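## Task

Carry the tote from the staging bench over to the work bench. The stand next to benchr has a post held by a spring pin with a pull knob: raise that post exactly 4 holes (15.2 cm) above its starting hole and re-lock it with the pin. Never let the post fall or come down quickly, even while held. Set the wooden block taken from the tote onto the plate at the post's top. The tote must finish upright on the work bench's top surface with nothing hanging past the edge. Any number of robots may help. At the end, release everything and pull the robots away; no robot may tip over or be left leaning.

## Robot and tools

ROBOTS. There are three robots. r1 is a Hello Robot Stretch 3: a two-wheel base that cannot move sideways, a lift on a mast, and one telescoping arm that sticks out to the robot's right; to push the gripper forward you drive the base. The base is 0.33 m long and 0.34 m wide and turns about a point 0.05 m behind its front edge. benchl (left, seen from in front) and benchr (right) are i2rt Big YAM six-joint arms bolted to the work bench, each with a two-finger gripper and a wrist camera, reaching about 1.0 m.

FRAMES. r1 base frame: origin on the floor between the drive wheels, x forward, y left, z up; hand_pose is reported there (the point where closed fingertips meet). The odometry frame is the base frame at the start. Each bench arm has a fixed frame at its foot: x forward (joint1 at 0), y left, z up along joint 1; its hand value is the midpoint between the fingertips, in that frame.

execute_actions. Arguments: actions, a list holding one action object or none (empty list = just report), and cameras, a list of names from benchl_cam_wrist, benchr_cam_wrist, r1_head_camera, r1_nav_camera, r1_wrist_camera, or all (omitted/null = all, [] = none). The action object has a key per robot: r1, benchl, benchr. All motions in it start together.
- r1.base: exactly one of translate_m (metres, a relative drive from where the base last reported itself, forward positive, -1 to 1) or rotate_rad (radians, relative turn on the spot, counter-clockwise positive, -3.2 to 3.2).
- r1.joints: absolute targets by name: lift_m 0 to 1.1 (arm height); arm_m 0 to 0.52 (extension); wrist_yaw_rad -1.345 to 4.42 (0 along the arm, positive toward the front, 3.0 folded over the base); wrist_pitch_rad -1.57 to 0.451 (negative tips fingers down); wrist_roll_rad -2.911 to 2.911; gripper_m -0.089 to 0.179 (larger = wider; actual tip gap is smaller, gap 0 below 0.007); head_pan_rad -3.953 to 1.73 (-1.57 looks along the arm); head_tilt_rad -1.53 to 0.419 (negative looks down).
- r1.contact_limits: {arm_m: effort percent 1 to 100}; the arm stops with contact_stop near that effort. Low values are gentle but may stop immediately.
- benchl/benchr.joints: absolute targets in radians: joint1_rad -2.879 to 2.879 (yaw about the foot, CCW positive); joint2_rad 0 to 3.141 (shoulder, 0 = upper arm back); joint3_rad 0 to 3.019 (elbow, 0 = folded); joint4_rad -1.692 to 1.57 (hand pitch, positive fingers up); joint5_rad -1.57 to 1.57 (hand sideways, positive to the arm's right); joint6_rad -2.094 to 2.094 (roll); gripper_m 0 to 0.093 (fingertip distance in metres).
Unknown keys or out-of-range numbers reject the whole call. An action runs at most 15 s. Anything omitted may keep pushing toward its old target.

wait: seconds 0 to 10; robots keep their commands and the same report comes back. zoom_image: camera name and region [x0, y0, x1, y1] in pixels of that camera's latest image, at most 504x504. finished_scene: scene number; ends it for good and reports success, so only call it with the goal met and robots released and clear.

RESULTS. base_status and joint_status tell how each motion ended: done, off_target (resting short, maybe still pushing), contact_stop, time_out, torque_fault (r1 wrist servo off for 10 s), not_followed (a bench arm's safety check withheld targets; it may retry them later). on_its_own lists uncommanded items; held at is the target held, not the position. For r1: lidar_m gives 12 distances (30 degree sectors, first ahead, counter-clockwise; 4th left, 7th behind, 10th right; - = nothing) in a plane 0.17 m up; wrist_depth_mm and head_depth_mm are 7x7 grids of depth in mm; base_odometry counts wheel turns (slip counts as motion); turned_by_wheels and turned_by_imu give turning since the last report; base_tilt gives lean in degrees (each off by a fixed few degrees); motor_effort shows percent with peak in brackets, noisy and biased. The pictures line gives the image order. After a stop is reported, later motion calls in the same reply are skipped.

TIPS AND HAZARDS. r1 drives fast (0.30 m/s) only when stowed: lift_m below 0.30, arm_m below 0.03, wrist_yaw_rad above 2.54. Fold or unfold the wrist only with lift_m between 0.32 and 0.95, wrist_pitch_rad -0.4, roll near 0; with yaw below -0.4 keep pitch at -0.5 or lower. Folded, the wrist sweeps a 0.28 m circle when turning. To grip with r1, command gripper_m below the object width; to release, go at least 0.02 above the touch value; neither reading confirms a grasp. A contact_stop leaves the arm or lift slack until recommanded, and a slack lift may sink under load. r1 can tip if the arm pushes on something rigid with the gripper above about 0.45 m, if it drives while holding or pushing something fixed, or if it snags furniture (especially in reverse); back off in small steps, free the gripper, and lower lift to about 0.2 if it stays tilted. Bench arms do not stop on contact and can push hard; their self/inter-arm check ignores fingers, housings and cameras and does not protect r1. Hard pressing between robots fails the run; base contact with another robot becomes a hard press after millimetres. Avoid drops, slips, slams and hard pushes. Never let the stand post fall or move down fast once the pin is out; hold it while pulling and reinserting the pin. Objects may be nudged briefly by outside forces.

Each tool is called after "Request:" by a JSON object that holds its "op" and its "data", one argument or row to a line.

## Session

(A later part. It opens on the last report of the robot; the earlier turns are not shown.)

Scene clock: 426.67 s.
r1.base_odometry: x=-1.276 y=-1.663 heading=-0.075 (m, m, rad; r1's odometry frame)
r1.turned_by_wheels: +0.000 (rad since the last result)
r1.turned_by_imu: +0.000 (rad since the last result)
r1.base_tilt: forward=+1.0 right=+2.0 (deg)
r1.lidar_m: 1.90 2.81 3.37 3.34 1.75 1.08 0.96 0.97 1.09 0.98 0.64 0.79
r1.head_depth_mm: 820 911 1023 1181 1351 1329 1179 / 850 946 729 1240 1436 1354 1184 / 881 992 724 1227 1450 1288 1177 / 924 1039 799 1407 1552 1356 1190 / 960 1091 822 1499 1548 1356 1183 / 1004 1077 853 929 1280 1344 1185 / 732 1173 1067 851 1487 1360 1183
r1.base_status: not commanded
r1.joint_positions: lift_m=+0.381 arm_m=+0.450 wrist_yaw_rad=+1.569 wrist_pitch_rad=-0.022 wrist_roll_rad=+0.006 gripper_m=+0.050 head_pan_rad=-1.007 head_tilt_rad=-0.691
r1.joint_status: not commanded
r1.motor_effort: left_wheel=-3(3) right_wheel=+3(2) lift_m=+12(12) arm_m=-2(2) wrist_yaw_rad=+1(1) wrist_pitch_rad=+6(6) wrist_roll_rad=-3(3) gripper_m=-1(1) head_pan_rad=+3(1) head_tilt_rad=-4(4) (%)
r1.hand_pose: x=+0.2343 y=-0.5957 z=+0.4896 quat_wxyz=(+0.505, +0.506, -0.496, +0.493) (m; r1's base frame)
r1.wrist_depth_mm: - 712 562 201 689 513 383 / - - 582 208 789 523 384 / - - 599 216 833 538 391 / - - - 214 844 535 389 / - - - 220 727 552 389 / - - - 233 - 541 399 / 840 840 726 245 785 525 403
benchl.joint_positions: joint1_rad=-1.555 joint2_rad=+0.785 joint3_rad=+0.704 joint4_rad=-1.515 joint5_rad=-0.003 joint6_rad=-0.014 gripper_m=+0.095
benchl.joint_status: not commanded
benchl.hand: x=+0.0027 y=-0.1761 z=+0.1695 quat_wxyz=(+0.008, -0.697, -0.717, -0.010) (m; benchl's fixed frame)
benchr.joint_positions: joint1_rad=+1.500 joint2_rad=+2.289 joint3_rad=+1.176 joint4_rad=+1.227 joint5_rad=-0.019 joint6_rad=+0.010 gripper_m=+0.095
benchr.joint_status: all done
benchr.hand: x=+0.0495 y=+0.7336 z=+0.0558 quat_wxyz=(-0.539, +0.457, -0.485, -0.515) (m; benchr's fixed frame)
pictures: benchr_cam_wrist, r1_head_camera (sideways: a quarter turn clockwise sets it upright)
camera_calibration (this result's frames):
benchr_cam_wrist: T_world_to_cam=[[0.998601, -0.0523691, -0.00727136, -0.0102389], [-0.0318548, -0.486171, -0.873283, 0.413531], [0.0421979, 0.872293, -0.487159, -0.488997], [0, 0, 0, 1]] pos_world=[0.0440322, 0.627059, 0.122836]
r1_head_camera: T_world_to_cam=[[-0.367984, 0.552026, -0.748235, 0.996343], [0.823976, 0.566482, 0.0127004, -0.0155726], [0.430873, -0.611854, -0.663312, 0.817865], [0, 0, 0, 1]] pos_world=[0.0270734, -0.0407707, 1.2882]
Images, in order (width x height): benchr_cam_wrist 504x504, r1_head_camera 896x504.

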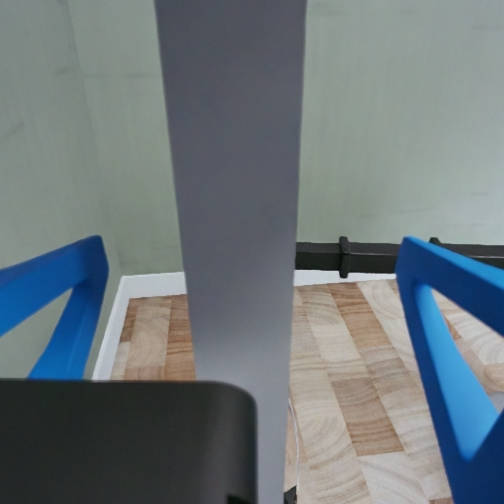

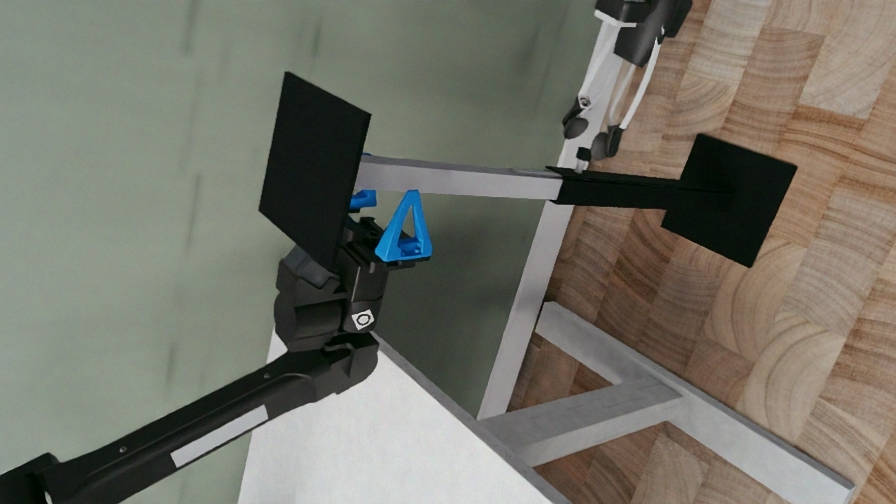

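Request:
{"op": "execute_actions", "data": {
  "actions": [
    {"r1":{"base":{"translate_m":0.02}},"benchr":{"joints":{"joint2_rad":2.345,"joint3_rad":1.26,"joint4_rad":1.19}}}
  ],
  "cameras": ["r1_head_camera","benchr_cam_wrist","r1_wrist_camera"]
}}

Request:
{"op": "execute_actions", "data": {
  "actions": [
    {"r1":{"joints":{"gripper_m":-0.02}},"benchr":{"joints":{"gripper_m":0.0}}}
  ],
  "cameras": ["r1_head_camera","benchr_cam_wrist","r1_wrist_camera"]
}}

Scene clock: 437.43 s.
r1.base_odometry: x=-1.256 y=-1.665 heading=-0.075 (m, m, rad; r1's odometry frame)
r1.turned_by_wheels: +0.000 (rad since the last result)
r1.turned_by_imu: +0.001 (rad since the last result)
r1.base_tilt: forward=+1.1 right=+1.9 (deg)
r1.lidar_m: 1.87 2.79 3.33 3.67 1.78 1.10 0.98 0.98 1.09 0.98 0.63 0.78
r1.head_depth_mm: 817 907 1021 1172 1350 1326 1184 / 849 946 703 1231 1427 1348 1183 / 883 991 706 833 1073 1286 1182 / 919 1032 784 1387 1549 1349 1179 / 957 1085 811 1488 1556 1355 1182 / 996 774 992 903 1233 1320 1186 / 709 1195 1067 847 1487 1368 1178
r1.base_status: done
r1.joint_positions: lift_m=+0.381 arm_m=+0.450 wrist_yaw_rad=+1.569 wrist_pitch_rad=-0.022 wrist_roll_rad=+0.006 gripper_m=+0.050 head_pan_rad=-1.007 head_tilt_rad=-0.691
r1.joint_status: not commanded
r1.motor_effort: left_wheel=-3(4) right_wheel=+3(8) lift_m=+12(12) arm_m=-2(2) wrist_yaw_rad=+1(1) wrist_pitch_rad=+6(6) wrist_roll_rad=-3(3) gripper_m=+0(1) head_pan_rad=+2(2) head_tilt_rad=-4(4) (%)
r1.hand_pose: x=+0.2343 y=-0.5957 z=+0.4896 quat_wxyz=(+0.505, +0.506, -0.496, +0.493) (m; r1's base frame)
r1.wrist_depth_mm: - 727 547 183 679 510 380 / - - 569 189 790 518 380 / - - 589 194 813 529 382 / - - - 195 842 528 388 / - - - 199 726 534 389 / - - - 210 - 539 395 / 830 821 707 219 760 512 406
benchl.joint_positions: joint1_rad=-1.555 joint2_rad=+0.785 joint3_rad=+0.704 joint4_rad=-1.515 joint5_rad=-0.003 joint6_rad=-0.014 gripper_m=+0.095
benchl.joint_status: not commanded
benchl.hand: x=+0.0027 y=-0.1761 z=+0.1695 quat_wxyz=(+0.008, -0.697, -0.717, -0.010) (m; benchl's fixed frame)
benchr.joint_positions: joint1_rad=+1.500 joint2_rad=+2.312 joint3_rad=+1.232 joint4_rad=+1.208 joint5_rad=-0.019 joint6_rad=+0.010 gripper_m=+0.095
benchr.joint_status: all done
benchr.hand: x=+0.0507 y=+0.7499 z=+0.0581 quat_wxyz=(-0.543, +0.453, -0.481, -0.519) (m; benchr's fixed frame)
pictures: benchr_cam_wrist, r1_head_camera (sideways: a quarter turn clockwise sets it upright), r1_wrist_camera
camera_calibration (this result's frames):
benchr_cam_wrist: T_world_to_cam=[[0.998609, -0.0522633, -0.00699043, -0.0106258], [-0.0309264, -0.473158, -0.880435, 0.414172], [0.0427068, 0.879426, -0.474116, -0.508259], [0, 0, 0, 1]] pos_world=[0.045126, 0.64239, 0.123604]
r1_head_camera: T_world_to_cam=[[-0.367984, 0.552026, -0.748235, 0.996342], [0.823976, 0.566482, 0.0127004, -0.0155727], [0.430872, -0.611854, -0.663313, 0.817866], [0, 0, 0, 1]] pos_world=[0.0270734, -0.0407706, 1.2882]
r1_wrist_camera: T_world_to_cam=[[-0.0032379, -0.999995, -0.000530295, -0.588049], [-0.236744, 0.00128178, -0.971571, 0.561811], [0.971567, -0.00302031, -0.236747, 0.0518172], [0, 0, 0, 1]] pos_world=[0.0807576, -0.588609, 0.557796]
Images, in order (width x height): benchr_cam_wrist 504x504, r1_head_camera 896x504, r1_wrist_camera 644x364.

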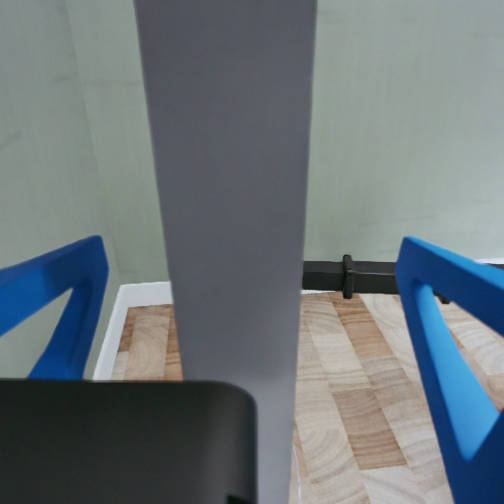

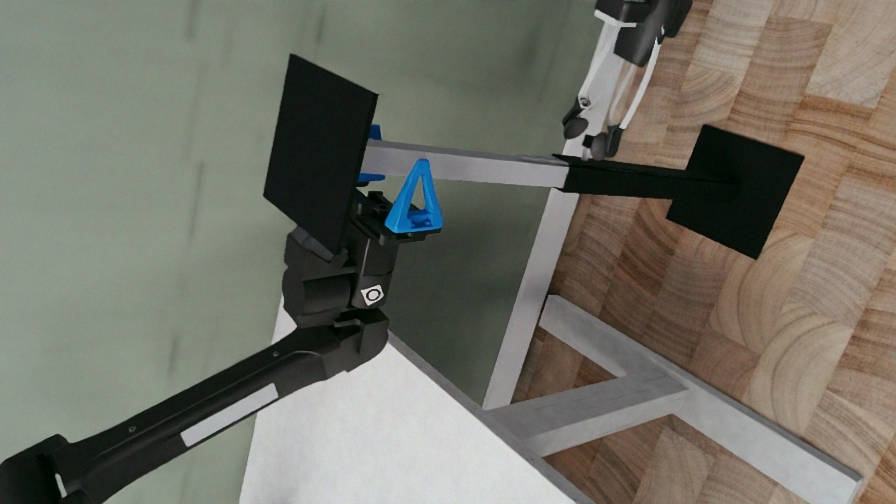

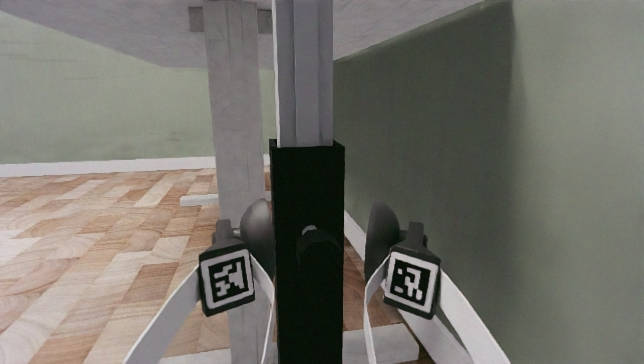

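Scene clock: 438.63 s.
r1.base_odometry: x=-1.256 y=-1.665 heading=-0.075 (m, m, rad; r1's odometry frame)
r1.turned_by_wheels: +0.000 (rad since the last result)
r1.turned_by_imu: +0.000 (rad since the last result)
r1.base_tilt: forward=+1.0 right=+1.9 (deg)
r1.lidar_m: 1.88 2.79 3.33 3.38 1.78 1.10 0.98 0.98 1.09 0.98 0.63 0.78
r1.head_depth_mm: 816 906 1022 1174 1341 1323 1181 / 847 943 701 1238 1441 1352 1184 / 881 989 705 842 1240 1277 1182 / 916 1032 783 1400 1551 1358 1190 / 951 1084 810 1486 1564 1359 1190 / 997 775 992 904 1230 1324 1190 / 708 1195 1073 850 1490 1370 1173
r1.base_status: not commanded
r1.joint_positions: lift_m=+0.381 arm_m=+0.450 wrist_yaw_rad=+1.569 wrist_pitch_rad=-0.020 wrist_roll_rad=+0.006 gripper_m=-0.019 head_pan_rad=-1.007 head_tilt_rad=-0.691
r1.joint_status: all done
r1.motor_effort: left_wheel=-3(3) right_wheel=+5(5) lift_m=+12(12) arm_m=-2(2) wrist_yaw_rad=+0(1) wrist_pitch_rad=+5(6) wrist_roll_rad=-3(3) gripper_m=-13(87) head_pan_rad=+3(2) head_tilt_rad=-4(4) (%)
r1.hand_pose: x=+0.2343 y=-0.5958 z=+0.4901 quat_wxyz=(+0.504, +0.506, -0.496, +0.493) (m; r1's base frame)
r1.wrist_depth_mm: 836 705 549 184 685 513 382 / - - 561 190 791 510 382 / - - 597 196 803 530 383 / - - 616 194 833 532 385 / - - - 187 789 531 390 / - - - 210 734 542 394 / 828 845 685 219 768 544 395
benchl.joint_positions: joint1_rad=-1.555 joint2_rad=+0.785 joint3_rad=+0.704 joint4_rad=-1.515 joint5_rad=-0.003 joint6_rad=-0.014 gripper_m=+0.095
benchl.joint_status: not commanded
benchl.hand: x=+0.0027 y=-0.1761 z=+0.1695 quat_wxyz=(+0.008, -0.697, -0.717, -0.010) (m; benchl's fixed frame)
benchr.joint_positions: joint1_rad=+1.503 joint2_rad=+2.312 joint3_rad=+1.233 joint4_rad=+1.207 joint5_rad=-0.035 joint6_rad=+0.000 gripper_m=+0.031
benchr.joint_status: gripper_m off_target (ended at +0.031, target +0.000)
benchr.hand: x=+0.0458 y=+0.7506 z=+0.0583 quat_wxyz=(-0.541, +0.460, -0.474, -0.521) (m; benchr's fixed frame)
pictures: benchr_cam_wrist, r1_head_camera (sideways: a quarter turn clockwise sets it upright), r1_wrist_camera
camera_calibration (this result's frames):
benchr_cam_wrist: T_world_to_cam=[[0.999383, -0.0348846, 0.00408543, -0.0193745], [-0.0129465, -0.474004, -0.880428, 0.414311], [0.0326499, 0.879831, -0.474163, -0.508365], [0, 0, 0, 1]] pos_world=[0.0413245, 0.642985, 0.123802]
r1_head_camera: T_world_to_cam=[[-0.367984, 0.552026, -0.748235, 0.996342], [0.823976, 0.566482, 0.0127004, -0.0155727], [0.430872, -0.611854, -0.663313, 0.817866], [0, 0, 0, 1]] pos_world=[0.0270734, -0.0407707, 1.2882]
r1_wrist_camera: T_world_to_cam=[[-0.00349972, -0.999994, -0.000532643, -0.588052], [-0.234949, 0.00134, -0.972007, 0.562111], [0.972001, -0.00327661, -0.234953, 0.0507421], [0, 0, 0, 1]] pos_world=[0.0806882, -0.588635, 0.557984]
Images, in order (width x height): benchr_cam_wrist 504x504, r1_head_camera 896x504, r1_wrist_camera 644x364.

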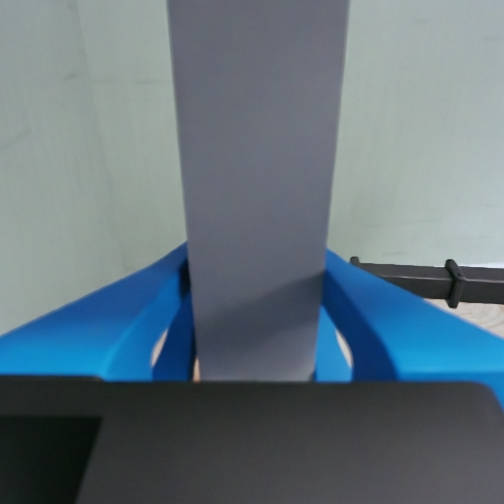

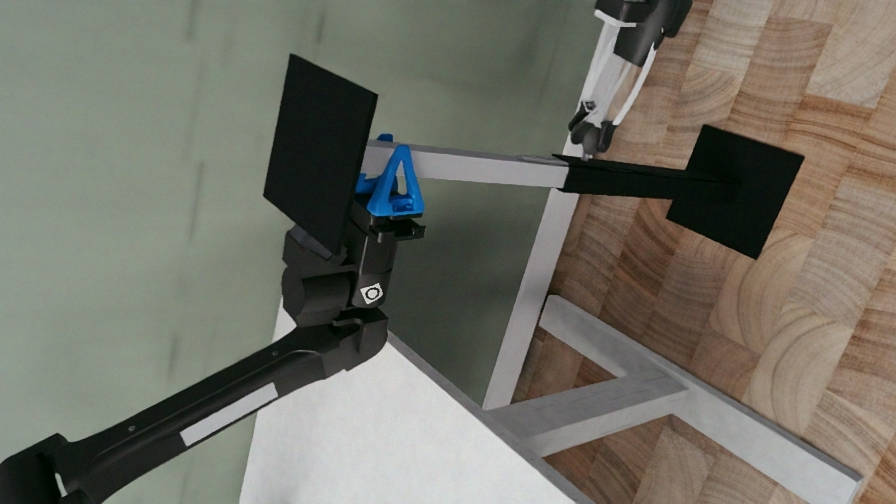

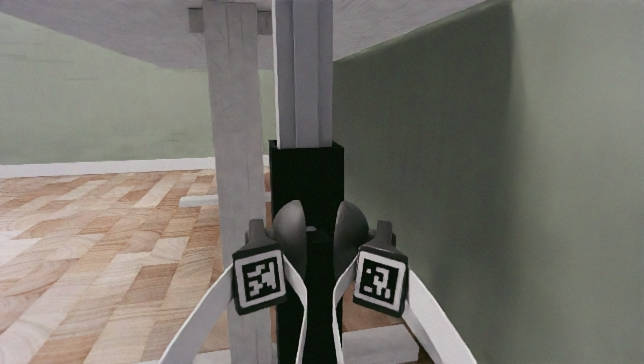

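Request:
{"op": "execute_actions", "data": {
  "actions": [
    {"benchr":{"joints":{"joint2_rad":2.27,"joint3_rad":1.24,"joint4_rad":1.2,"gripper_m":0}}}
  ],
  "cameras": []
}}

Request:
{"op": "execute_actions", "data": {
  "actions": [
    {"r1":{"base":{"translate_m":-0.02}}}
  ],
  "cameras": ["r1_head_camera","r1_wrist_camera"]
}}

Scene clock: 445.90 s.
r1.base_odometry: x=-1.256 y=-1.665 heading=-0.075 (m, m, rad; r1's odometry frame)
r1.turned_by_wheels: +0.000 (rad since the last result)
r1.turned_by_imu: +0.001 (rad since the last result)
r1.base_tilt: forward=+1.1 right=+1.9 (deg)
r1.lidar_m: 1.87 2.79 3.34 3.35 1.78 1.09 0.98 0.98 1.09 0.98 0.63 0.78
r1.head_depth_mm: 816 906 1022 1172 1342 1321 1186 / 848 944 703 1249 1420 1354 1185 / 881 986 705 842 1234 1287 1195 / 915 1031 782 1397 1542 1350 1178 / 955 1080 815 1478 1565 1358 1186 / 995 772 992 903 1240 1317 1189 / 707 1190 1072 849 1488 1368 1174
r1.base_status: not commanded
r1.joint_positions: lift_m=+0.381 arm_m=+0.450 wrist_yaw_rad=+1.569 wrist_pitch_rad=-0.020 wrist_roll_rad=+0.006 gripper_m=-0.019 head_pan_rad=-1.007 head_tilt_rad=-0.691
r1.joint_status: not commanded
r1.motor_effort: left_wheel=-3(4) right_wheel=+4(5) lift_m=+12(12) arm_m=-2(2) wrist_yaw_rad=+0(1) wrist_pitch_rad=+5(6) wrist_roll_rad=-3(3) gripper_m=-13(13) head_pan_rad=+1(2) head_tilt_rad=-4(4) (%)
r1.hand_pose: x=+0.2343 y=-0.5958 z=+0.4901 quat_wxyz=(+0.504, +0.506, -0.496, +0.493) (m; r1's base frame)
r1.wrist_depth_mm: 826 720 549 182 661 513 375 / - - 564 190 798 518 381 / - - 581 195 815 515 383 / - - 616 194 828 524 391 / - - - 185 774 537 395 / - - - 210 744 540 399 / 841 868 681 219 789 538 396
benchl.joint_positions: joint1_rad=-1.555 joint2_rad=+0.785 joint3_rad=+0.704 joint4_rad=-1.515 joint5_rad=-0.003 joint6_rad=-0.014 gripper_m=+0.095
benchl.joint_status: not commanded
benchl.hand: x=+0.0027 y=-0.1761 z=+0.1695 quat_wxyz=(+0.008, -0.697, -0.717, -0.010) (m; benchl's fixed frame)
benchr.joint_positions: joint1_rad=+1.503 joint2_rad=+2.311 joint3_rad=+1.233 joint4_rad=+1.206 joint5_rad=-0.035 joint6_rad=+0.000 gripper_m=+0.031
benchr.joint_status: gripper_m off_target (ended at +0.031, target +0.000); the others done
benchr.hand: x=+0.0458 y=+0.7507 z=+0.0593 quat_wxyz=(-0.541, +0.460, -0.474, -0.521) (m; benchr's fixed frame)
pictures: none
No camera images: the call's "cameras" was empty. Leave "cameras" out to get every camera's image.

Scene clock: 447.30 s.
r1.base_odometry: x=-1.276 y=-1.663 heading=-0.076 (m, m, rad; r1's odometry frame)
r1.turned_by_wheels: +0.000 (rad since the last result)
r1.turned_by_imu: +0.000 (rad since the last result)
r1.base_tilt: forward=+1.1 right=+2.0 (deg)
r1.lidar_m: 1.90 2.81 3.37 3.34 1.75 1.08 0.96 0.97 1.10 0.98 0.64 0.79
r1.head_depth_mm: 820 912 1030 1175 1355 1320 1188 / 852 953 733 1250 1432 1353 1178 / 889 986 725 884 1458 1292 1188 / 917 1040 782 1398 1558 1362 1186 / 956 1088 817 1481 1552 1346 1197 / 1004 1059 956 1060 1296 1329 1183 / 727 1208 1065 850 1483 1369 1171
r1.base_status: done
r1.joint_positions: lift_m=+0.381 arm_m=+0.450 wrist_yaw_rad=+1.575 wrist_pitch_rad=-0.018 wrist_roll_rad=+0.006 gripper_m=-0.020 head_pan_rad=-1.007 head_tilt_rad=-0.691
r1.joint_status: not commanded
r1.motor_effort: left_wheel=-5(8) right_wheel=+8(9) lift_m=+11(12) arm_m=-1(2) wrist_yaw_rad=-5(6) wrist_pitch_rad=+5(6) wrist_roll_rad=-3(3) gripper_m=-9(13) head_pan_rad=+2(1) head_tilt_rad=-4(5) (%)
r1.hand_pose: x=+0.2344 y=-0.5941 z=+0.4906 quat_wxyz=(+0.502, +0.507, -0.495, +0.495) (m; r1's base frame)
r1.wrist_depth_mm: - 706 554 205 685 525 386 / - - 586 224 842 518 390 / - - - 227 855 530 388 / - - - 217 847 536 394 / - - - - 818 541 402 / - - - - 806 545 404 / 849 827 693 249 771 563 404
benchl.joint_positions: joint1_rad=-1.555 joint2_rad=+0.785 joint3_rad=+0.704 joint4_rad=-1.515 joint5_rad=-0.003 joint6_rad=-0.014 gripper_m=+0.095
benchl.joint_status: not commanded
benchl.hand: x=+0.0027 y=-0.1761 z=+0.1695 quat_wxyz=(+0.008, -0.697, -0.717, -0.010) (m; benchl's fixed frame)
benchr.joint_positions: joint1_rad=+1.503 joint2_rad=+2.311 joint3_rad=+1.233 joint4_rad=+1.206 joint5_rad=-0.035 joint6_rad=+0.000 gripper_m=+0.031
benchr.joint_status: not commanded
benchr.hand: x=+0.0458 y=+0.7507 z=+0.0593 quat_wxyz=(-0.541, +0.460, -0.474, -0.521) (m; benchr's fixed frame)
pictures: r1_head_camera (sideways: a quarter turn clockwise sets it upright), r1_wrist_camera
camera_calibration (this result's frames):
r1_head_camera: T_world_to_cam=[[-0.368071, 0.552122, -0.748121, 0.996194], [0.823959, 0.566507, 0.012707, -0.0155811], [0.430832, -0.611744, -0.663441, 0.818033], [0, 0, 0, 1]] pos_world=[0.0270735, -0.040768, 1.28819]
r1_wrist_camera: T_world_to_cam=[[0.0026516, -0.999996, -0.000536964, -0.587864], [-0.233091, -0.0000958929, -0.972455, 0.561528], [0.972451, 0.00270373, -0.233091, 0.053344], [0, 0, 0, 1]] pos_world=[0.0805717, -0.587952, 0.558179]
Images, in order (width x height): r1_head_camera 896x504, r1_wrist_camera 644x364.

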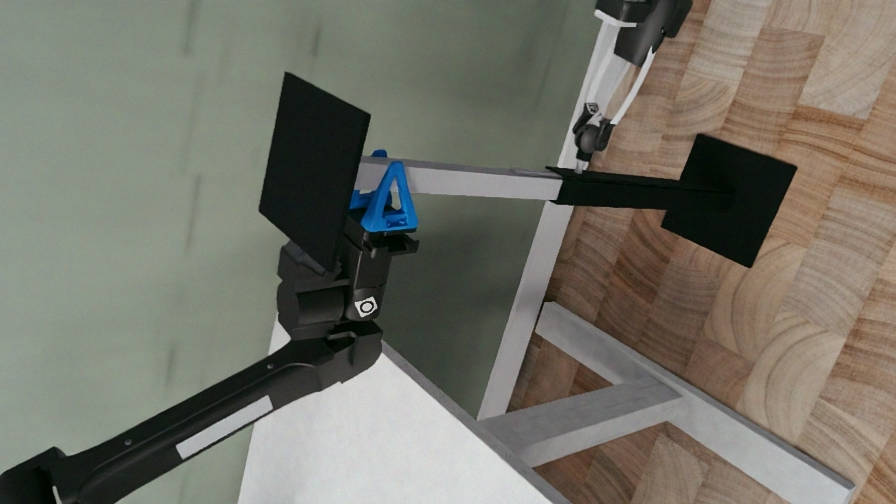

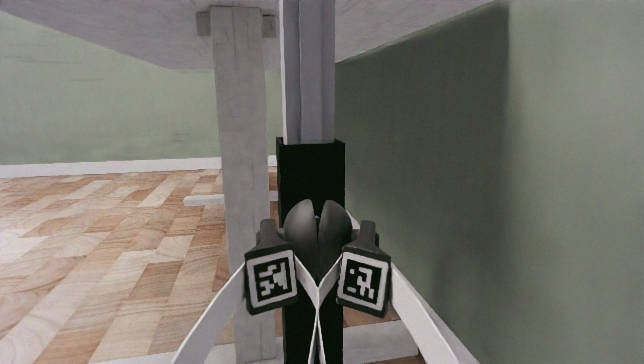

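Request:
{"op": "execute_actions", "data": {
  "actions": [
    {"r1":{"joints":{"gripper_m":0.045}}}
  ],
  "cameras": []
}}

Request:
{"op": "execute_actions", "data": {
  "actions": [
    {"r1":{"base":{"translate_m":0.034},"joints":{"lift_m":0.374,"arm_m":0.446}}}
  ],
  "cameras": ["r1_wrist_camera"]
}}

Request:
{"op": "execute_actions", "data": {
  "actions": [
    {"r1":{"joints":{"gripper_m":-0.045}}}
  ],
  "cameras": ["r1_wrist_camera"]
}}

Request:
{"op": "execute_actions", "data": {
  "actions": [
    {"r1":{"base":{"translate_m":-0.02}}}
  ],
  "cameras": ["r1_head_camera","r1_wrist_camera"]
}}

Scene clock: 456.23 s.
r1.base_odometry: x=-1.276 y=-1.663 heading=-0.076 (m, m, rad; r1's odometry frame)
r1.turned_by_wheels: +0.000 (rad since the last result)
r1.turned_by_imu: +0.001 (rad since the last result)
r1.base_tilt: forward=+1.1 right=+2.0 (deg)
r1.lidar_m: 1.90 2.80 3.38 3.36 1.75 1.08 0.96 0.97 1.10 0.98 0.64 0.79
r1.head_depth_mm: 819 912 1023 1176 1345 1323 1180 / 852 953 729 1245 1439 1358 1179 / 881 997 725 1204 1471 1296 1179 / 917 1035 782 1400 1539 1356 1188 / 960 1087 820 1494 1544 1361 1186 / 1000 803 957 1057 1301 1326 1190 / 726 1200 1071 850 1484 1364 1180
r1.base_status: not commanded
r1.joint_positions: lift_m=+0.381 arm_m=+0.450 wrist_yaw_rad=+1.572 wrist_pitch_rad=-0.018 wrist_roll_rad=+0.006 gripper_m=+0.045 head_pan_rad=-1.007 head_tilt_rad=-0.691
r1.joint_status: all done
r1.motor_effort: left_wheel=-4(5) right_wheel=+4(8) lift_m=+12(12) arm_m=-2(2) wrist_yaw_rad=-3(4) wrist_pitch_rad=+5(5) wrist_roll_rad=-3(3) gripper_m=+0(84) head_pan_rad=+3(1) head_tilt_rad=-4(4) (%)
r1.hand_pose: x=+0.2344 y=-0.5948 z=+0.4906 quat_wxyz=(+0.503, +0.506, -0.496, +0.494) (m; r1's base frame)
r1.wrist_depth_mm: - 700 553 203 706 520 383 / - - 586 212 827 525 385 / - - - 225 843 527 389 / - - - 214 851 533 393 / - - - 217 756 545 397 / - - - 232 - 546 399 / 823 826 725 245 762 526 404
benchl.joint_positions: joint1_rad=-1.555 joint2_rad=+0.785 joint3_rad=+0.704 joint4_rad=-1.515 joint5_rad=-0.003 joint6_rad=-0.014 gripper_m=+0.095
benchl.joint_status: not commanded
benchl.hand: x=+0.0027 y=-0.1761 z=+0.1695 quat_wxyz=(+0.008, -0.697, -0.717, -0.010) (m; benchl's fixed frame)
benchr.joint_positions: joint1_rad=+1.503 joint2_rad=+2.311 joint3_rad=+1.233 joint4_rad=+1.206 joint5_rad=-0.035 joint6_rad=+0.000 gripper_m=+0.031
benchr.joint_status: not commanded
benchr.hand: x=+0.0458 y=+0.7507 z=+0.0593 quat_wxyz=(-0.541, +0.460, -0.474, -0.521) (m; benchr's fixed frame)
pictures: none
No camera images: the call's "cameras" was empty. Leave "cameras" out to get every camera's image.

Scene clock: 457.87 s.
r1.base_odometry: x=-1.242 y=-1.666 heading=-0.076 (m, m, rad; r1's odometry frame)
r1.turned_by_wheels: +0.000 (rad since the last result)
r1.turned_by_imu: +0.000 (rad since the last result)
r1.base_tilt: forward=+1.0 right=+2.0 (deg)
r1.lidar_m: 1.86 2.78 3.31 3.34 1.80 1.11 0.99 1.00 1.09 0.97 0.62 0.76
r1.head_depth_mm: 815 905 1004 1168 1354 1313 1175 / 848 946 678 1238 1429 1348 1172 / 879 981 704 833 1463 1281 1183 / 912 1029 798 1393 1557 1357 1185 / 952 1083 809 1485 1551 1351 1184 / 986 762 1028 903 1207 1306 1188 / 696 1193 1070 849 1119 1361 1170
r1.base_status: done
r1.joint_positions: lift_m=+0.375 arm_m=+0.446 wrist_yaw_rad=+1.572 wrist_pitch_rad=-0.018 wrist_roll_rad=+0.006 gripper_m=+0.045 head_pan_rad=-1.007 head_tilt_rad=-0.691
r1.joint_status: all done
r1.motor_effort: left_wheel=-3(5) right_wheel=+3(8) lift_m=+11(12) arm_m=-2(3) wrist_yaw_rad=-2(2) wrist_pitch_rad=+5(5) wrist_roll_rad=-3(3) gripper_m=+0(0) head_pan_rad=+2(4) head_tilt_rad=-4(4) (%)
r1.hand_pose: x=+0.2344 y=-0.5910 z=+0.4846 quat_wxyz=(+0.503, +0.506, -0.496, +0.494) (m; r1's base frame)
r1.wrist_depth_mm: - 746 532 169 696 513 383 / - - 553 177 807 522 384 / - - 577 178 824 527 389 / - - - 179 851 532 390 / - - - 182 729 529 396 / - - - 191 - 545 399 / 835 824 682 205 753 525 397
benchl.joint_positions: joint1_rad=-1.555 joint2_rad=+0.785 joint3_rad=+0.704 joint4_rad=-1.515 joint5_rad=-0.003 joint6_rad=-0.014 gripper_m=+0.095
benchl.joint_status: not commanded
benchl.hand: x=+0.0027 y=-0.1761 z=+0.1695 quat_wxyz=(+0.008, -0.697, -0.717, -0.010) (m; benchl's fixed frame)
benchr.joint_positions: joint1_rad=+1.503 joint2_rad=+2.311 joint3_rad=+1.233 joint4_rad=+1.206 joint5_rad=-0.035 joint6_rad=+0.000 gripper_m=+0.031
benchr.joint_status: not commanded
benchr.hand: x=+0.0458 y=+0.7507 z=+0.0593 quat_wxyz=(-0.541, +0.460, -0.474, -0.521) (m; benchr's fixed frame)
pictures: r1_wrist_camera
camera_calibration (this result's frames):
r1_wrist_camera: T_world_to_cam=[[-0.000478461, -1, -0.000536396, -0.583995], [-0.23309, 0.000633146, -0.972455, 0.556125], [0.972455, -0.000340253, -0.233091, 0.0501353], [0, 0, 0, 1]] pos_world=[0.0805938, -0.58433, 0.55218]
Images, in order (width x height): r1_wrist_camera 644x364.

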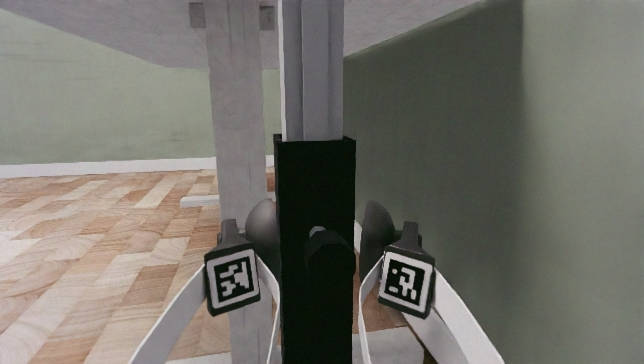

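Scene clock: 459.27 s.
r1.base_odometry: x=-1.242 y=-1.666 heading=-0.077 (m, m, rad; r1's odometry frame)
r1.turned_by_wheels: -0.001 (rad since the last result)
r1.turned_by_imu: -0.001 (rad since the last result)
r1.base_tilt: forward=+1.1 right=+2.0 (deg)
r1.lidar_m: 1.85 2.78 3.33 3.37 1.81 1.11 0.99 1.00 1.08 0.97 0.62 0.77
r1.head_depth_mm: 817 906 1003 1167 1351 1319 1183 / 843 944 678 1227 1416 1356 1190 / 877 987 707 832 1436 1287 1184 / 908 1034 797 1381 1548 1355 1190 / 948 1080 813 1488 1550 1357 1185 / 988 763 999 899 1201 1298 1187 / 698 1188 1070 847 1114 1362 1171
r1.base_status: not commanded
r1.joint_positions: lift_m=+0.375 arm_m=+0.446 wrist_yaw_rad=+1.569 wrist_pitch_rad=-0.018 wrist_roll_rad=+0.000 gripper_m=-0.044 head_pan_rad=-1.007 head_tilt_rad=-0.691
r1.joint_status: all done
r1.on_its_own: right_wheel is at rest, and its effort (+26) is outside its rest range (-18 to +18)
r1.motor_effort: left_wheel=-15(15) right_wheel=+26(26) lift_m=+12(12) arm_m=-2(2) wrist_yaw_rad=+0(2) wrist_pitch_rad=+5(5) wrist_roll_rad=+0(3) gripper_m=-25(98) head_pan_rad=+2(3) head_tilt_rad=-4(4) (%)
r1.hand_pose: x=+0.2344 y=-0.5917 z=+0.4846 quat_wxyz=(+0.505, +0.504, -0.495, +0.495) (m; r1's base frame)
r1.wrist_depth_mm: - 739 532 171 676 507 380 / - - 555 176 821 515 383 / - - 572 179 821 523 386 / - - 596 181 818 531 385 / - - - 175 779 536 391 / - - - 196 723 539 390 / 811 831 667 205 756 531 397
benchl.joint_positions: joint1_rad=-1.555 joint2_rad=+0.785 joint3_rad=+0.704 joint4_rad=-1.515 joint5_rad=-0.003 joint6_rad=-0.014 gripper_m=+0.095
benchl.joint_status: not commanded
benchl.hand: x=+0.0027 y=-0.1761 z=+0.1695 quat_wxyz=(+0.008, -0.697, -0.717, -0.010) (m; benchl's fixed frame)
benchr.joint_positions: joint1_rad=+1.503 joint2_rad=+2.311 joint3_rad=+1.233 joint4_rad=+1.206 joint5_rad=-0.035 joint6_rad=+0.000 gripper_m=+0.031
benchr.joint_status: not commanded
benchr.hand: x=+0.0458 y=+0.7507 z=+0.0593 quat_wxyz=(-0.541, +0.460, -0.474, -0.521) (m; benchr's fixed frame)
pictures: r1_wrist_camera
camera_calibration (this result's frames):
r1_wrist_camera: T_world_to_cam=[[-0.00311478, -0.999982, 0.00520873, -0.586852], [-0.233167, -0.00433893, -0.972427, 0.553171], [0.972432, -0.0042434, -0.23315, 0.0478579], [0, 0, 0, 1]] pos_world=[0.080615, -0.584238, 0.552133]
Images, in order (width x height): r1_wrist_camera 644x364.

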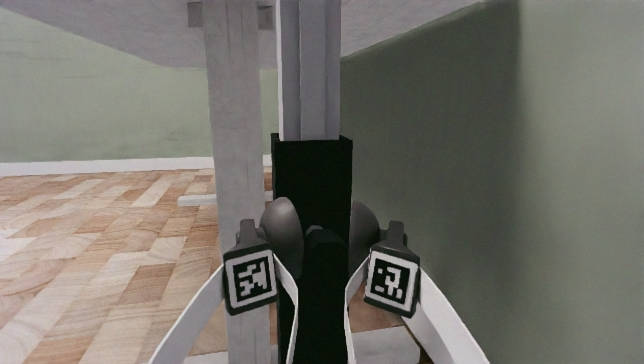

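Scene clock: 460.53 s.
r1.base_odometry: x=-1.262 y=-1.664 heading=-0.077 (m, m, rad; r1's odometry frame)
r1.turned_by_wheels: +0.000 (rad since the last result)
r1.turned_by_imu: +0.001 (rad since the last result)
r1.base_tilt: forward=+1.1 right=+1.9 (deg)
r1.lidar_m: 1.88 2.79 3.36 3.37 1.77 1.09 0.98 0.98 1.10 0.98 0.63 0.78
r1.head_depth_mm: 819 912 1028 1177 1345 1317 1182 / 846 944 703 1238 1427 1346 1180 / 882 988 704 846 1063 1288 1185 / 914 1027 791 1393 1543 1357 1183 / 956 1082 813 1476 1536 1348 1189 / 1003 784 963 929 1242 1322 1194 / 716 1195 1064 847 1481 1365 1177
r1.base_status: done
r1.joint_positions: lift_m=+0.375 arm_m=+0.446 wrist_yaw_rad=+1.560 wrist_pitch_rad=-0.014 wrist_roll_rad=+0.000 gripper_m=-0.041 head_pan_rad=-1.007 head_tilt_rad=-0.692
r1.joint_status: not commanded
r1.motor_effort: left_wheel=-1(15) right_wheel=+0(23) lift_m=+12(12) arm_m=-2(2) wrist_yaw_rad=+10(11) wrist_pitch_rad=+4(5) wrist_roll_rad=+0(0) gripper_m=-18(24) head_pan_rad=+2(2) head_tilt_rad=-4(4) (%)
r1.hand_pose: x=+0.2345 y=-0.5941 z=+0.4856 quat_wxyz=(+0.507, +0.501, -0.499, +0.494) (m; r1's base frame)
r1.wrist_depth_mm: - 726 561 189 682 509 380 / - - 573 196 792 510 386 / - - 590 199 824 525 385 / - - 618 202 821 533 387 / - - - - 786 534 390 / - - - 219 732 537 396 / 820 825 694 226 771 547 399
benchl.joint_positions: joint1_rad=-1.555 joint2_rad=+0.785 joint3_rad=+0.704 joint4_rad=-1.515 joint5_rad=-0.003 joint6_rad=-0.014 gripper_m=+0.095
benchl.joint_status: not commanded
benchl.hand: x=+0.0027 y=-0.1761 z=+0.1695 quat_wxyz=(+0.008, -0.697, -0.717, -0.010) (m; benchl's fixed frame)
benchr.joint_positions: joint1_rad=+1.503 joint2_rad=+2.311 joint3_rad=+1.233 joint4_rad=+1.206 joint5_rad=-0.035 joint6_rad=+0.000 gripper_m=+0.031
benchr.joint_status: not commanded
benchr.hand: x=+0.0458 y=+0.7507 z=+0.0593 quat_wxyz=(-0.541, +0.460, -0.474, -0.521) (m; benchr's fixed frame)
pictures: r1_head_camera (sideways: a quarter turn clockwise sets it upright), r1_wrist_camera
camera_calibration (this result's frames):
r1_head_camera: T_world_to_cam=[[-0.368313, 0.552312, -0.747861, 0.995857], [0.823873, 0.566632, 0.0127221, -0.0156002], [0.430788, -0.611457, -0.663733, 0.818414], [0, 0, 0, 1]] pos_world=[0.027077, -0.0407602, 1.28817]
r1_wrist_camera: T_world_to_cam=[[-0.0127096, -0.999905, 0.00535637, -0.587081], [-0.229161, -0.00230149, -0.973386, 0.554953], [0.973306, -0.0135988, -0.22911, 0.0402717], [0, 0, 0, 1]] pos_world=[0.0805153, -0.5852, 0.552555]
Images, in order (width x height): r1_head_camera 896x504, r1_wrist_camera 644x364.

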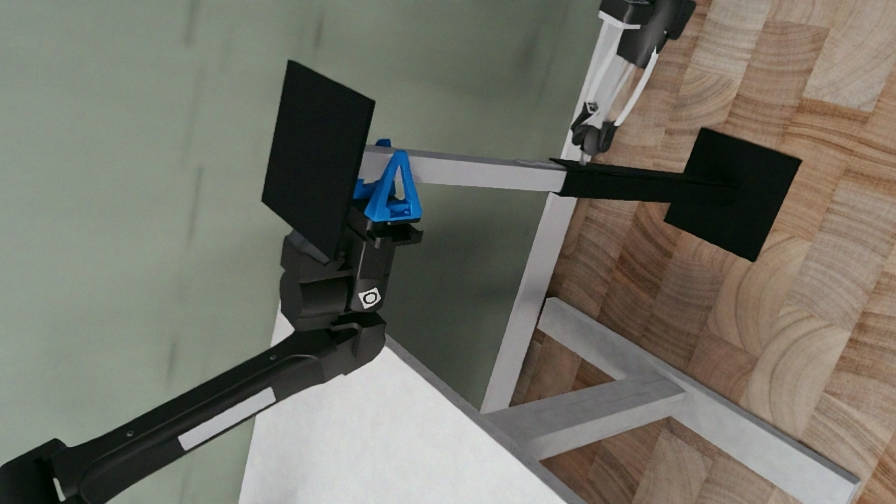

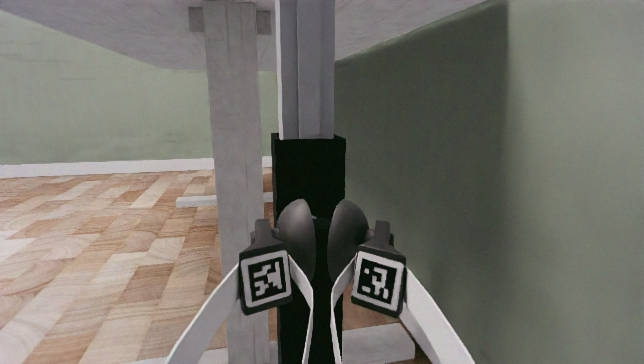

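Now hooked behind the knob; pull further.

Request:
{"op": "execute_actions", "data": {
  "actions": [
    {"r1":{"base":{"translate_m":-0.015}}}
  ],
  "cameras": ["r1_head_camera","r1_wrist_camera"]
}}

Request:
{"op": "zoom_image", "data": {
  "camera": "r1_head_camera",
  "region": [500, 80, 680, 220]
}}

Scene clock: 465.90 s.
r1.base_odometry: x=-1.277 y=-1.663 heading=-0.077 (m, m, rad; r1's odometry frame)
r1.turned_by_wheels: +0.000 (rad since the last result)
r1.turned_by_imu: +0.001 (rad since the last result)
r1.base_tilt: forward=+1.1 right=+1.9 (deg)
r1.lidar_m: 1.90 2.81 3.37 3.36 1.75 1.08 0.96 0.96 1.10 0.98 0.64 0.80
r1.head_depth_mm: 821 912 1027 1178 1356 1320 1177 / 854 952 728 1245 1455 1352 1180 / 882 989 728 1206 1453 1291 1185 / 917 1040 788 1405 1548 1352 1185 / 958 1087 819 1492 1538 1364 1186 / 998 1072 960 1070 1292 1329 1187 / 728 1197 1070 843 1485 1359 1179
r1.base_status: done
r1.joint_positions: lift_m=+0.375 arm_m=+0.446 wrist_yaw_rad=+1.572 wrist_pitch_rad=-0.016 wrist_roll_rad=+0.000 gripper_m=-0.041 head_pan_rad=-1.007 head_tilt_rad=-0.692
r1.joint_status: not commanded
r1.motor_effort: left_wheel=-2(6) right_wheel=+2(9) lift_m=+12(12) arm_m=-1(2) wrist_yaw_rad=-2(10) wrist_pitch_rad=+4(5) wrist_roll_rad=+0(0) gripper_m=-14(19) head_pan_rad=+2(2) head_tilt_rad=-4(4) (%)
r1.hand_pose: x=+0.2345 y=-0.5908 z=+0.4852 quat_wxyz=(+0.504, +0.504, -0.495, +0.496) (m; r1's base frame)
r1.wrist_depth_mm: - 727 555 204 699 529 396 / - - 584 211 835 531 394 / - - - 214 823 535 396 / - - - 218 848 550 397 / - - 655 - 869 549 396 / - - - - 816 557 399 / 830 819 714 247 776 569 400
benchl.joint_positions: joint1_rad=-1.555 joint2_rad=+0.785 joint3_rad=+0.704 joint4_rad=-1.515 joint5_rad=-0.003 joint6_rad=-0.014 gripper_m=+0.095
benchl.joint_status: not commanded
benchl.hand: x=+0.0027 y=-0.1761 z=+0.1695 quat_wxyz=(+0.008, -0.697, -0.717, -0.010) (m; benchl's fixed frame)
benchr.joint_positions: joint1_rad=+1.503 joint2_rad=+2.311 joint3_rad=+1.233 joint4_rad=+1.206 joint5_rad=-0.035 joint6_rad=+0.000 gripper_m=+0.031
benchr.joint_status: not commanded
benchr.hand: x=+0.0458 y=+0.7507 z=+0.0593 quat_wxyz=(-0.541, +0.460, -0.474, -0.521) (m; benchr's fixed frame)
pictures: r1_head_camera (sideways: a quarter turn clockwise sets it upright), r1_wrist_camera
camera_calibration (this result's frames):
r1_head_camera: T_world_to_cam=[[-0.368323, 0.552327, -0.747845, 0.995837], [0.823873, 0.566632, 0.012723, -0.0156014], [0.43078, -0.611443, -0.663751, 0.818437], [0, 0, 0, 1]] pos_world=[0.0270768, -0.0407599, 1.28817]
r1_wrist_camera: T_world_to_cam=[[-0.000204918, -0.999986, 0.00535831, -0.586754], [-0.230704, -0.00516649, -0.97301, 0.553033], [0.973024, -0.00143557, -0.2307, 0.0482729], [0, 0, 0, 1]] pos_world=[0.0804962, -0.583819, 0.552387]
Images, in order (width x height): r1_head_camera 896x504, r1_wrist_camera 644x364.

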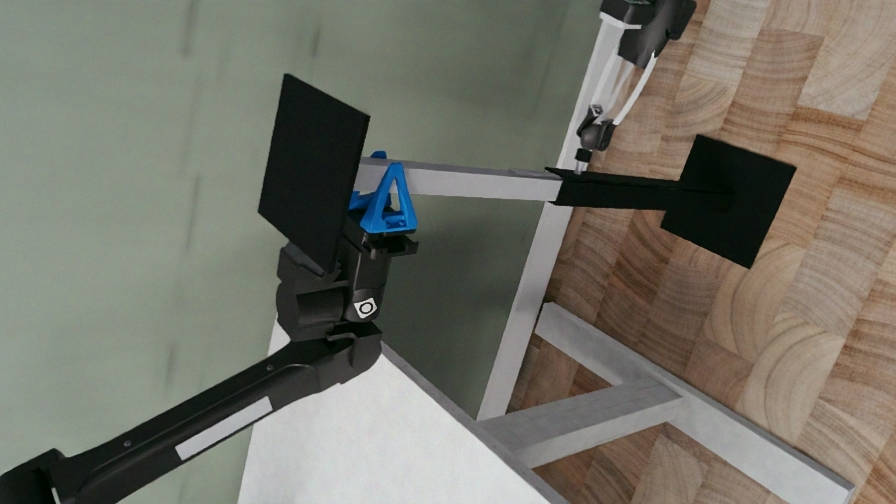

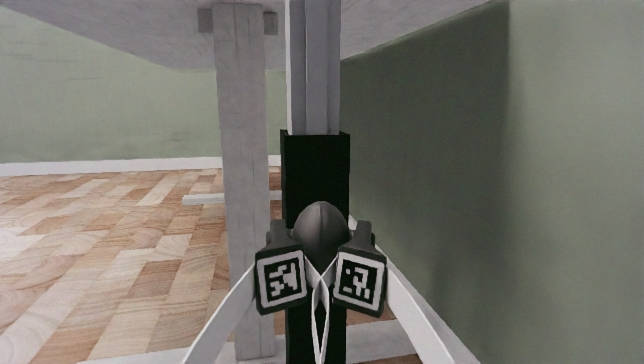

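Region (500, 80, 680, 220) of r1_head_camera's 896x504 image, scaled by 2.800, with more detail than that image has.

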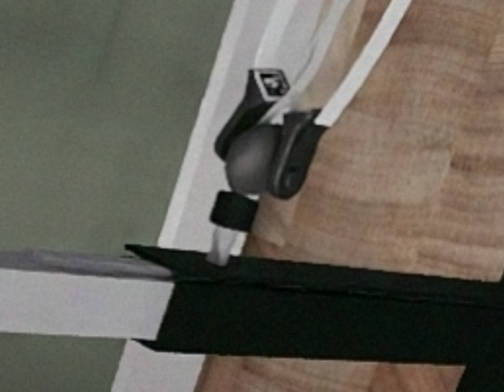

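Request:
{"op": "execute_actions", "data": {
  "actions": [
    {"r1":{"joints":{"gripper_m":0.04}},"benchr":{"joints":{"joint2_rad":2.22,"joint3_rad":1.25,"gripper_m":0}}}
  ],
  "cameras": []
}}

Request:
{"op": "execute_actions", "data": {
  "actions": [
    {"r1":{"base":{"translate_m":0.027},"joints":{"arm_m":0.45}},"benchr":{"joints":{"joint2_rad":2.18,"joint3_rad":1.26,"gripper_m":0}}}
  ],
  "cameras": []
}}

Request:
{"op": "execute_actions", "data": {
  "actions": [
    {"r1":{"joints":{"gripper_m":-0.05}}}
  ],
  "cameras": ["r1_head_camera","r1_wrist_camera"]
}}

Request:
{"op": "zoom_image", "data": {
  "camera": "r1_head_camera",
  "region": [500, 80, 680, 220]
}}

Scene clock: 484.27 s.
r1.base_odometry: x=-1.277 y=-1.663 heading=-0.077 (m, m, rad; r1's odometry frame)
r1.turned_by_wheels: +0.000 (rad since the last result)
r1.turned_by_imu: +0.001 (rad since the last result)
r1.base_tilt: forward=+1.1 right=+1.9 (deg)
r1.lidar_m: 1.89 2.80 3.37 3.34 1.75 1.08 0.96 0.96 1.10 0.98 0.64 0.80
r1.head_depth_mm: 820 914 1029 1180 1362 1318 1188 / 851 948 729 1246 1440 1351 1184 / 884 993 725 1199 1432 1293 1181 / 914 1032 787 1400 1542 1351 1186 / 958 1080 820 1496 1556 1349 1184 / 1000 1062 957 1081 1300 1330 1187 / 731 1212 1070 847 1479 1361 1177
r1.base_status: not commanded
r1.joint_positions: lift_m=+0.375 arm_m=+0.446 wrist_yaw_rad=+1.568 wrist_pitch_rad=-0.016 wrist_roll_rad=+0.000 gripper_m=+0.040 head_pan_rad=-1.007 head_tilt_rad=-0.692
r1.joint_status: all done
r1.motor_effort: left_wheel=-3(6) right_wheel=+3(8) lift_m=+12(12) arm_m=-1(1) wrist_yaw_rad=+2(7) wrist_pitch_rad=+4(4) wrist_roll_rad=+0(0) gripper_m=+0(83) head_pan_rad=+2(2) head_tilt_rad=-4(4) (%)
r1.hand_pose: x=+0.2345 y=-0.5919 z=+0.4852 quat_wxyz=(+0.505, +0.503, -0.496, +0.495) (m; r1's base frame)
r1.wrist_depth_mm: - 746 570 205 690 519 389 / - - 586 211 833 529 392 / - - - 213 829 531 391 / - - - 219 849 539 395 / - - - 218 756 547 397 / - - - 234 - 543 400 / 818 823 702 246 768 526 406
benchl.joint_positions: joint1_rad=-1.555 joint2_rad=+0.785 joint3_rad=+0.704 joint4_rad=-1.515 joint5_rad=-0.003 joint6_rad=-0.014 gripper_m=+0.095
benchl.joint_status: not commanded
benchl.hand: x=+0.0027 y=-0.1761 z=+0.1695 quat_wxyz=(+0.008, -0.697, -0.717, -0.010) (m; benchl's fixed frame)
benchr.joint_positions: joint1_rad=+1.503 joint2_rad=+2.304 joint3_rad=+1.232 joint4_rad=+1.194 joint5_rad=-0.035 joint6_rad=+0.002 gripper_m=+0.031
benchr.joint_status: gripper_m off_target (ended at +0.031, target +0.000); the others done
benchr.hand: x=+0.0458 y=+0.7513 z=+0.0607 quat_wxyz=(-0.539, +0.461, -0.476, -0.520) (m; benchr's fixed frame)
pictures: none
No camera images: the call's "cameras" was empty. Leave "cameras" out to get every camera's image.

Scene clock: 485.47 s.
r1.base_odometry: x=-1.250 y=-1.665 heading=-0.077 (m, m, rad; r1's odometry frame)
r1.turned_by_wheels: +0.000 (rad since the last result)
r1.turned_by_imu: +0.000 (rad since the last result)
r1.base_tilt: forward=+1.1 right=+1.9 (deg)
r1.lidar_m: 1.87 2.78 3.33 3.36 1.80 1.11 0.99 0.99 1.09 0.97 0.63 0.77
r1.head_depth_mm: 817 907 1014 1176 1345 1315 1175 / 843 946 699 1233 1422 1358 1182 / 879 988 699 846 1438 1287 1175 / 912 1030 777 1392 1546 1352 1187 / 954 1079 815 1489 1556 1354 1184 / 1000 770 993 899 1224 1319 1191 / 707 1193 1072 848 1477 1371 1169
r1.base_status: done
r1.joint_positions: lift_m=+0.375 arm_m=+0.450 wrist_yaw_rad=+1.568 wrist_pitch_rad=-0.016 wrist_roll_rad=+0.000 gripper_m=+0.040 head_pan_rad=-1.007 head_tilt_rad=-0.692
r1.joint_status: all done
r1.motor_effort: left_wheel=-2(4) right_wheel=+3(6) lift_m=+12(12) arm_m=+3(4) wrist_yaw_rad=+1(2) wrist_pitch_rad=+4(4) wrist_roll_rad=+0(0) gripper_m=-1(1) head_pan_rad=+1(3) head_tilt_rad=-4(3) (%)
r1.hand_pose: x=+0.2345 y=-0.5954 z=+0.4852 quat_wxyz=(+0.505, +0.503, -0.496, +0.495) (m; r1's base frame)
r1.wrist_depth_mm: - 714 541 178 686 504 376 / - - 563 185 816 511 383 / - - 579 187 823 522 387 / - - 602 189 830 528 385 / - - - 191 733 525 391 / - - - 203 - 538 388 / 826 835 700 213 752 517 395
benchl.joint_positions: joint1_rad=-1.555 joint2_rad=+0.785 joint3_rad=+0.704 joint4_rad=-1.515 joint5_rad=-0.003 joint6_rad=-0.014 gripper_m=+0.095
benchl.joint_status: not commanded
benchl.hand: x=+0.0027 y=-0.1761 z=+0.1695 quat_wxyz=(+0.008, -0.697, -0.717, -0.010) (m; benchl's fixed frame)
benchr.joint_positions: joint1_rad=+1.503 joint2_rad=+2.294 joint3_rad=+1.230 joint4_rad=+1.181 joint5_rad=-0.035 joint6_rad=+0.003 gripper_m=+0.031
benchr.joint_status: gripper_m off_target (ended at +0.031, target +0.000); the others done
benchr.hand: x=+0.0457 y=+0.7518 z=+0.0639 quat_wxyz=(-0.537, +0.462, -0.477, -0.519) (m; benchr's fixed frame)
pictures: none
No camera images: the call's "cameras" was empty. Leave "cameras" out to get every camera's image.

Scene clock: 486.87 s.
r1.base_odometry: x=-1.250 y=-1.665 heading=-0.077 (m, m, rad; r1's odometry frame)
r1.turned_by_wheels: +0.000 (rad since the last result)
r1.turned_by_imu: +0.000 (rad since the last result)
r1.base_tilt: forward=+1.1 right=+1.9 (deg)
r1.lidar_m: 1.87 2.78 3.33 3.35 1.79 1.10 0.99 0.99 1.09 0.97 0.63 0.77
r1.head_depth_mm: 814 906 1013 1174 1350 1327 1177 / 844 944 696 1241 1414 1357 1177 / 878 987 704 843 1452 1293 1182 / 913 1029 774 1383 1543 1359 1184 / 950 1082 816 1480 1567 1357 1188 / 994 764 991 901 1220 1316 1190 / 706 1200 1073 849 1498 1360 1175
r1.base_status: not commanded
r1.joint_positions: lift_m=+0.375 arm_m=+0.450 wrist_yaw_rad=+1.568 wrist_pitch_rad=-0.015 wrist_roll_rad=+0.000 gripper_m=-0.049 head_pan_rad=-1.007 head_tilt_rad=-0.692
r1.joint_status: all done
r1.motor_effort: left_wheel=-1(3) right_wheel=-1(3) lift_m=+12(12) arm_m=+3(3) wrist_yaw_rad=+2(2) wrist_pitch_rad=+4(4) wrist_roll_rad=+0(0) gripper_m=-23(97) head_pan_rad=+2(3) head_tilt_rad=-4(4) (%)
r1.hand_pose: x=+0.2345 y=-0.5955 z=+0.4854 quat_wxyz=(+0.505, +0.503, -0.496, +0.496) (m; r1's base frame)
r1.wrist_depth_mm: - 708 545 178 690 515 382 / - - 570 184 786 519 385 / - - 573 189 819 518 383 / - - 592 189 801 521 387 / - - - 162 769 533 389 / - - - 203 719 539 393 / 847 824 671 212 778 542 395
benchl.joint_positions: joint1_rad=-1.555 joint2_rad=+0.785 joint3_rad=+0.704 joint4_rad=-1.515 joint5_rad=-0.003 joint6_rad=-0.014 gripper_m=+0.095
benchl.joint_status: not commanded
benchl.hand: x=+0.0027 y=-0.1761 z=+0.1695 quat_wxyz=(+0.008, -0.697, -0.717, -0.010) (m; benchl's fixed frame)
benchr.joint_positions: joint1_rad=+1.503 joint2_rad=+2.294 joint3_rad=+1.230 joint4_rad=+1.181 joint5_rad=-0.035 joint6_rad=+0.003 gripper_m=+0.031
benchr.joint_status: not commanded
benchr.hand: x=+0.0457 y=+0.7518 z=+0.0639 quat_wxyz=(-0.537, +0.462, -0.477, -0.519) (m; benchr's fixed frame)
pictures: r1_head_camera (sideways: a quarter turn clockwise sets it upright), r1_wrist_camera
camera_calibration (this result's frames):
r1_head_camera: T_world_to_cam=[[-0.368323, 0.552327, -0.747845, 0.995837], [0.823873, 0.566632, 0.012723, -0.0156014], [0.43078, -0.611443, -0.663751, 0.818437], [0, 0, 0, 1]] pos_world=[0.0270768, -0.0407599, 1.28817]
r1_wrist_camera: T_world_to_cam=[[-0.0041668, -0.999977, 0.00535823, -0.590443], [-0.22995, -0.00425653, -0.973193, 0.553665], [0.973194, -0.00528723, -0.229927, 0.0455838], [0, 0, 0, 1]] pos_world=[0.0804932, -0.587832, 0.552468]
Images, in order (width x height): r1_head_camera 896x504, r1_wrist_camera 644x364.

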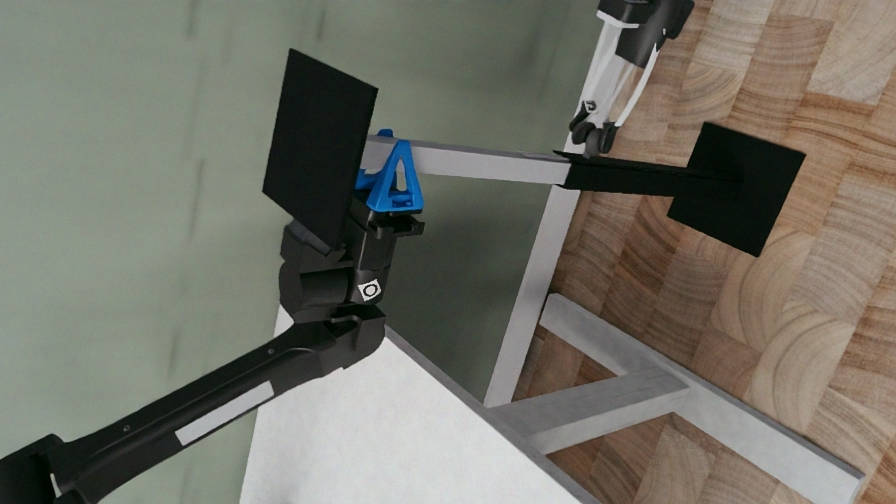

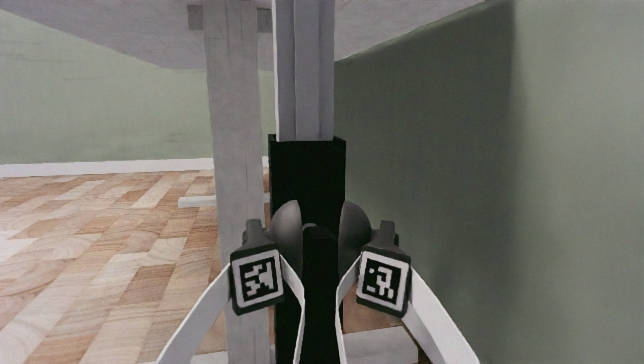

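Region (500, 80, 680, 220) of r1_head_camera's 896x504 image, scaled by 2.800, with more detail than that image has.

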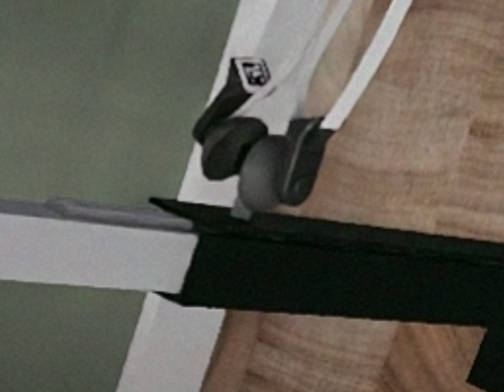

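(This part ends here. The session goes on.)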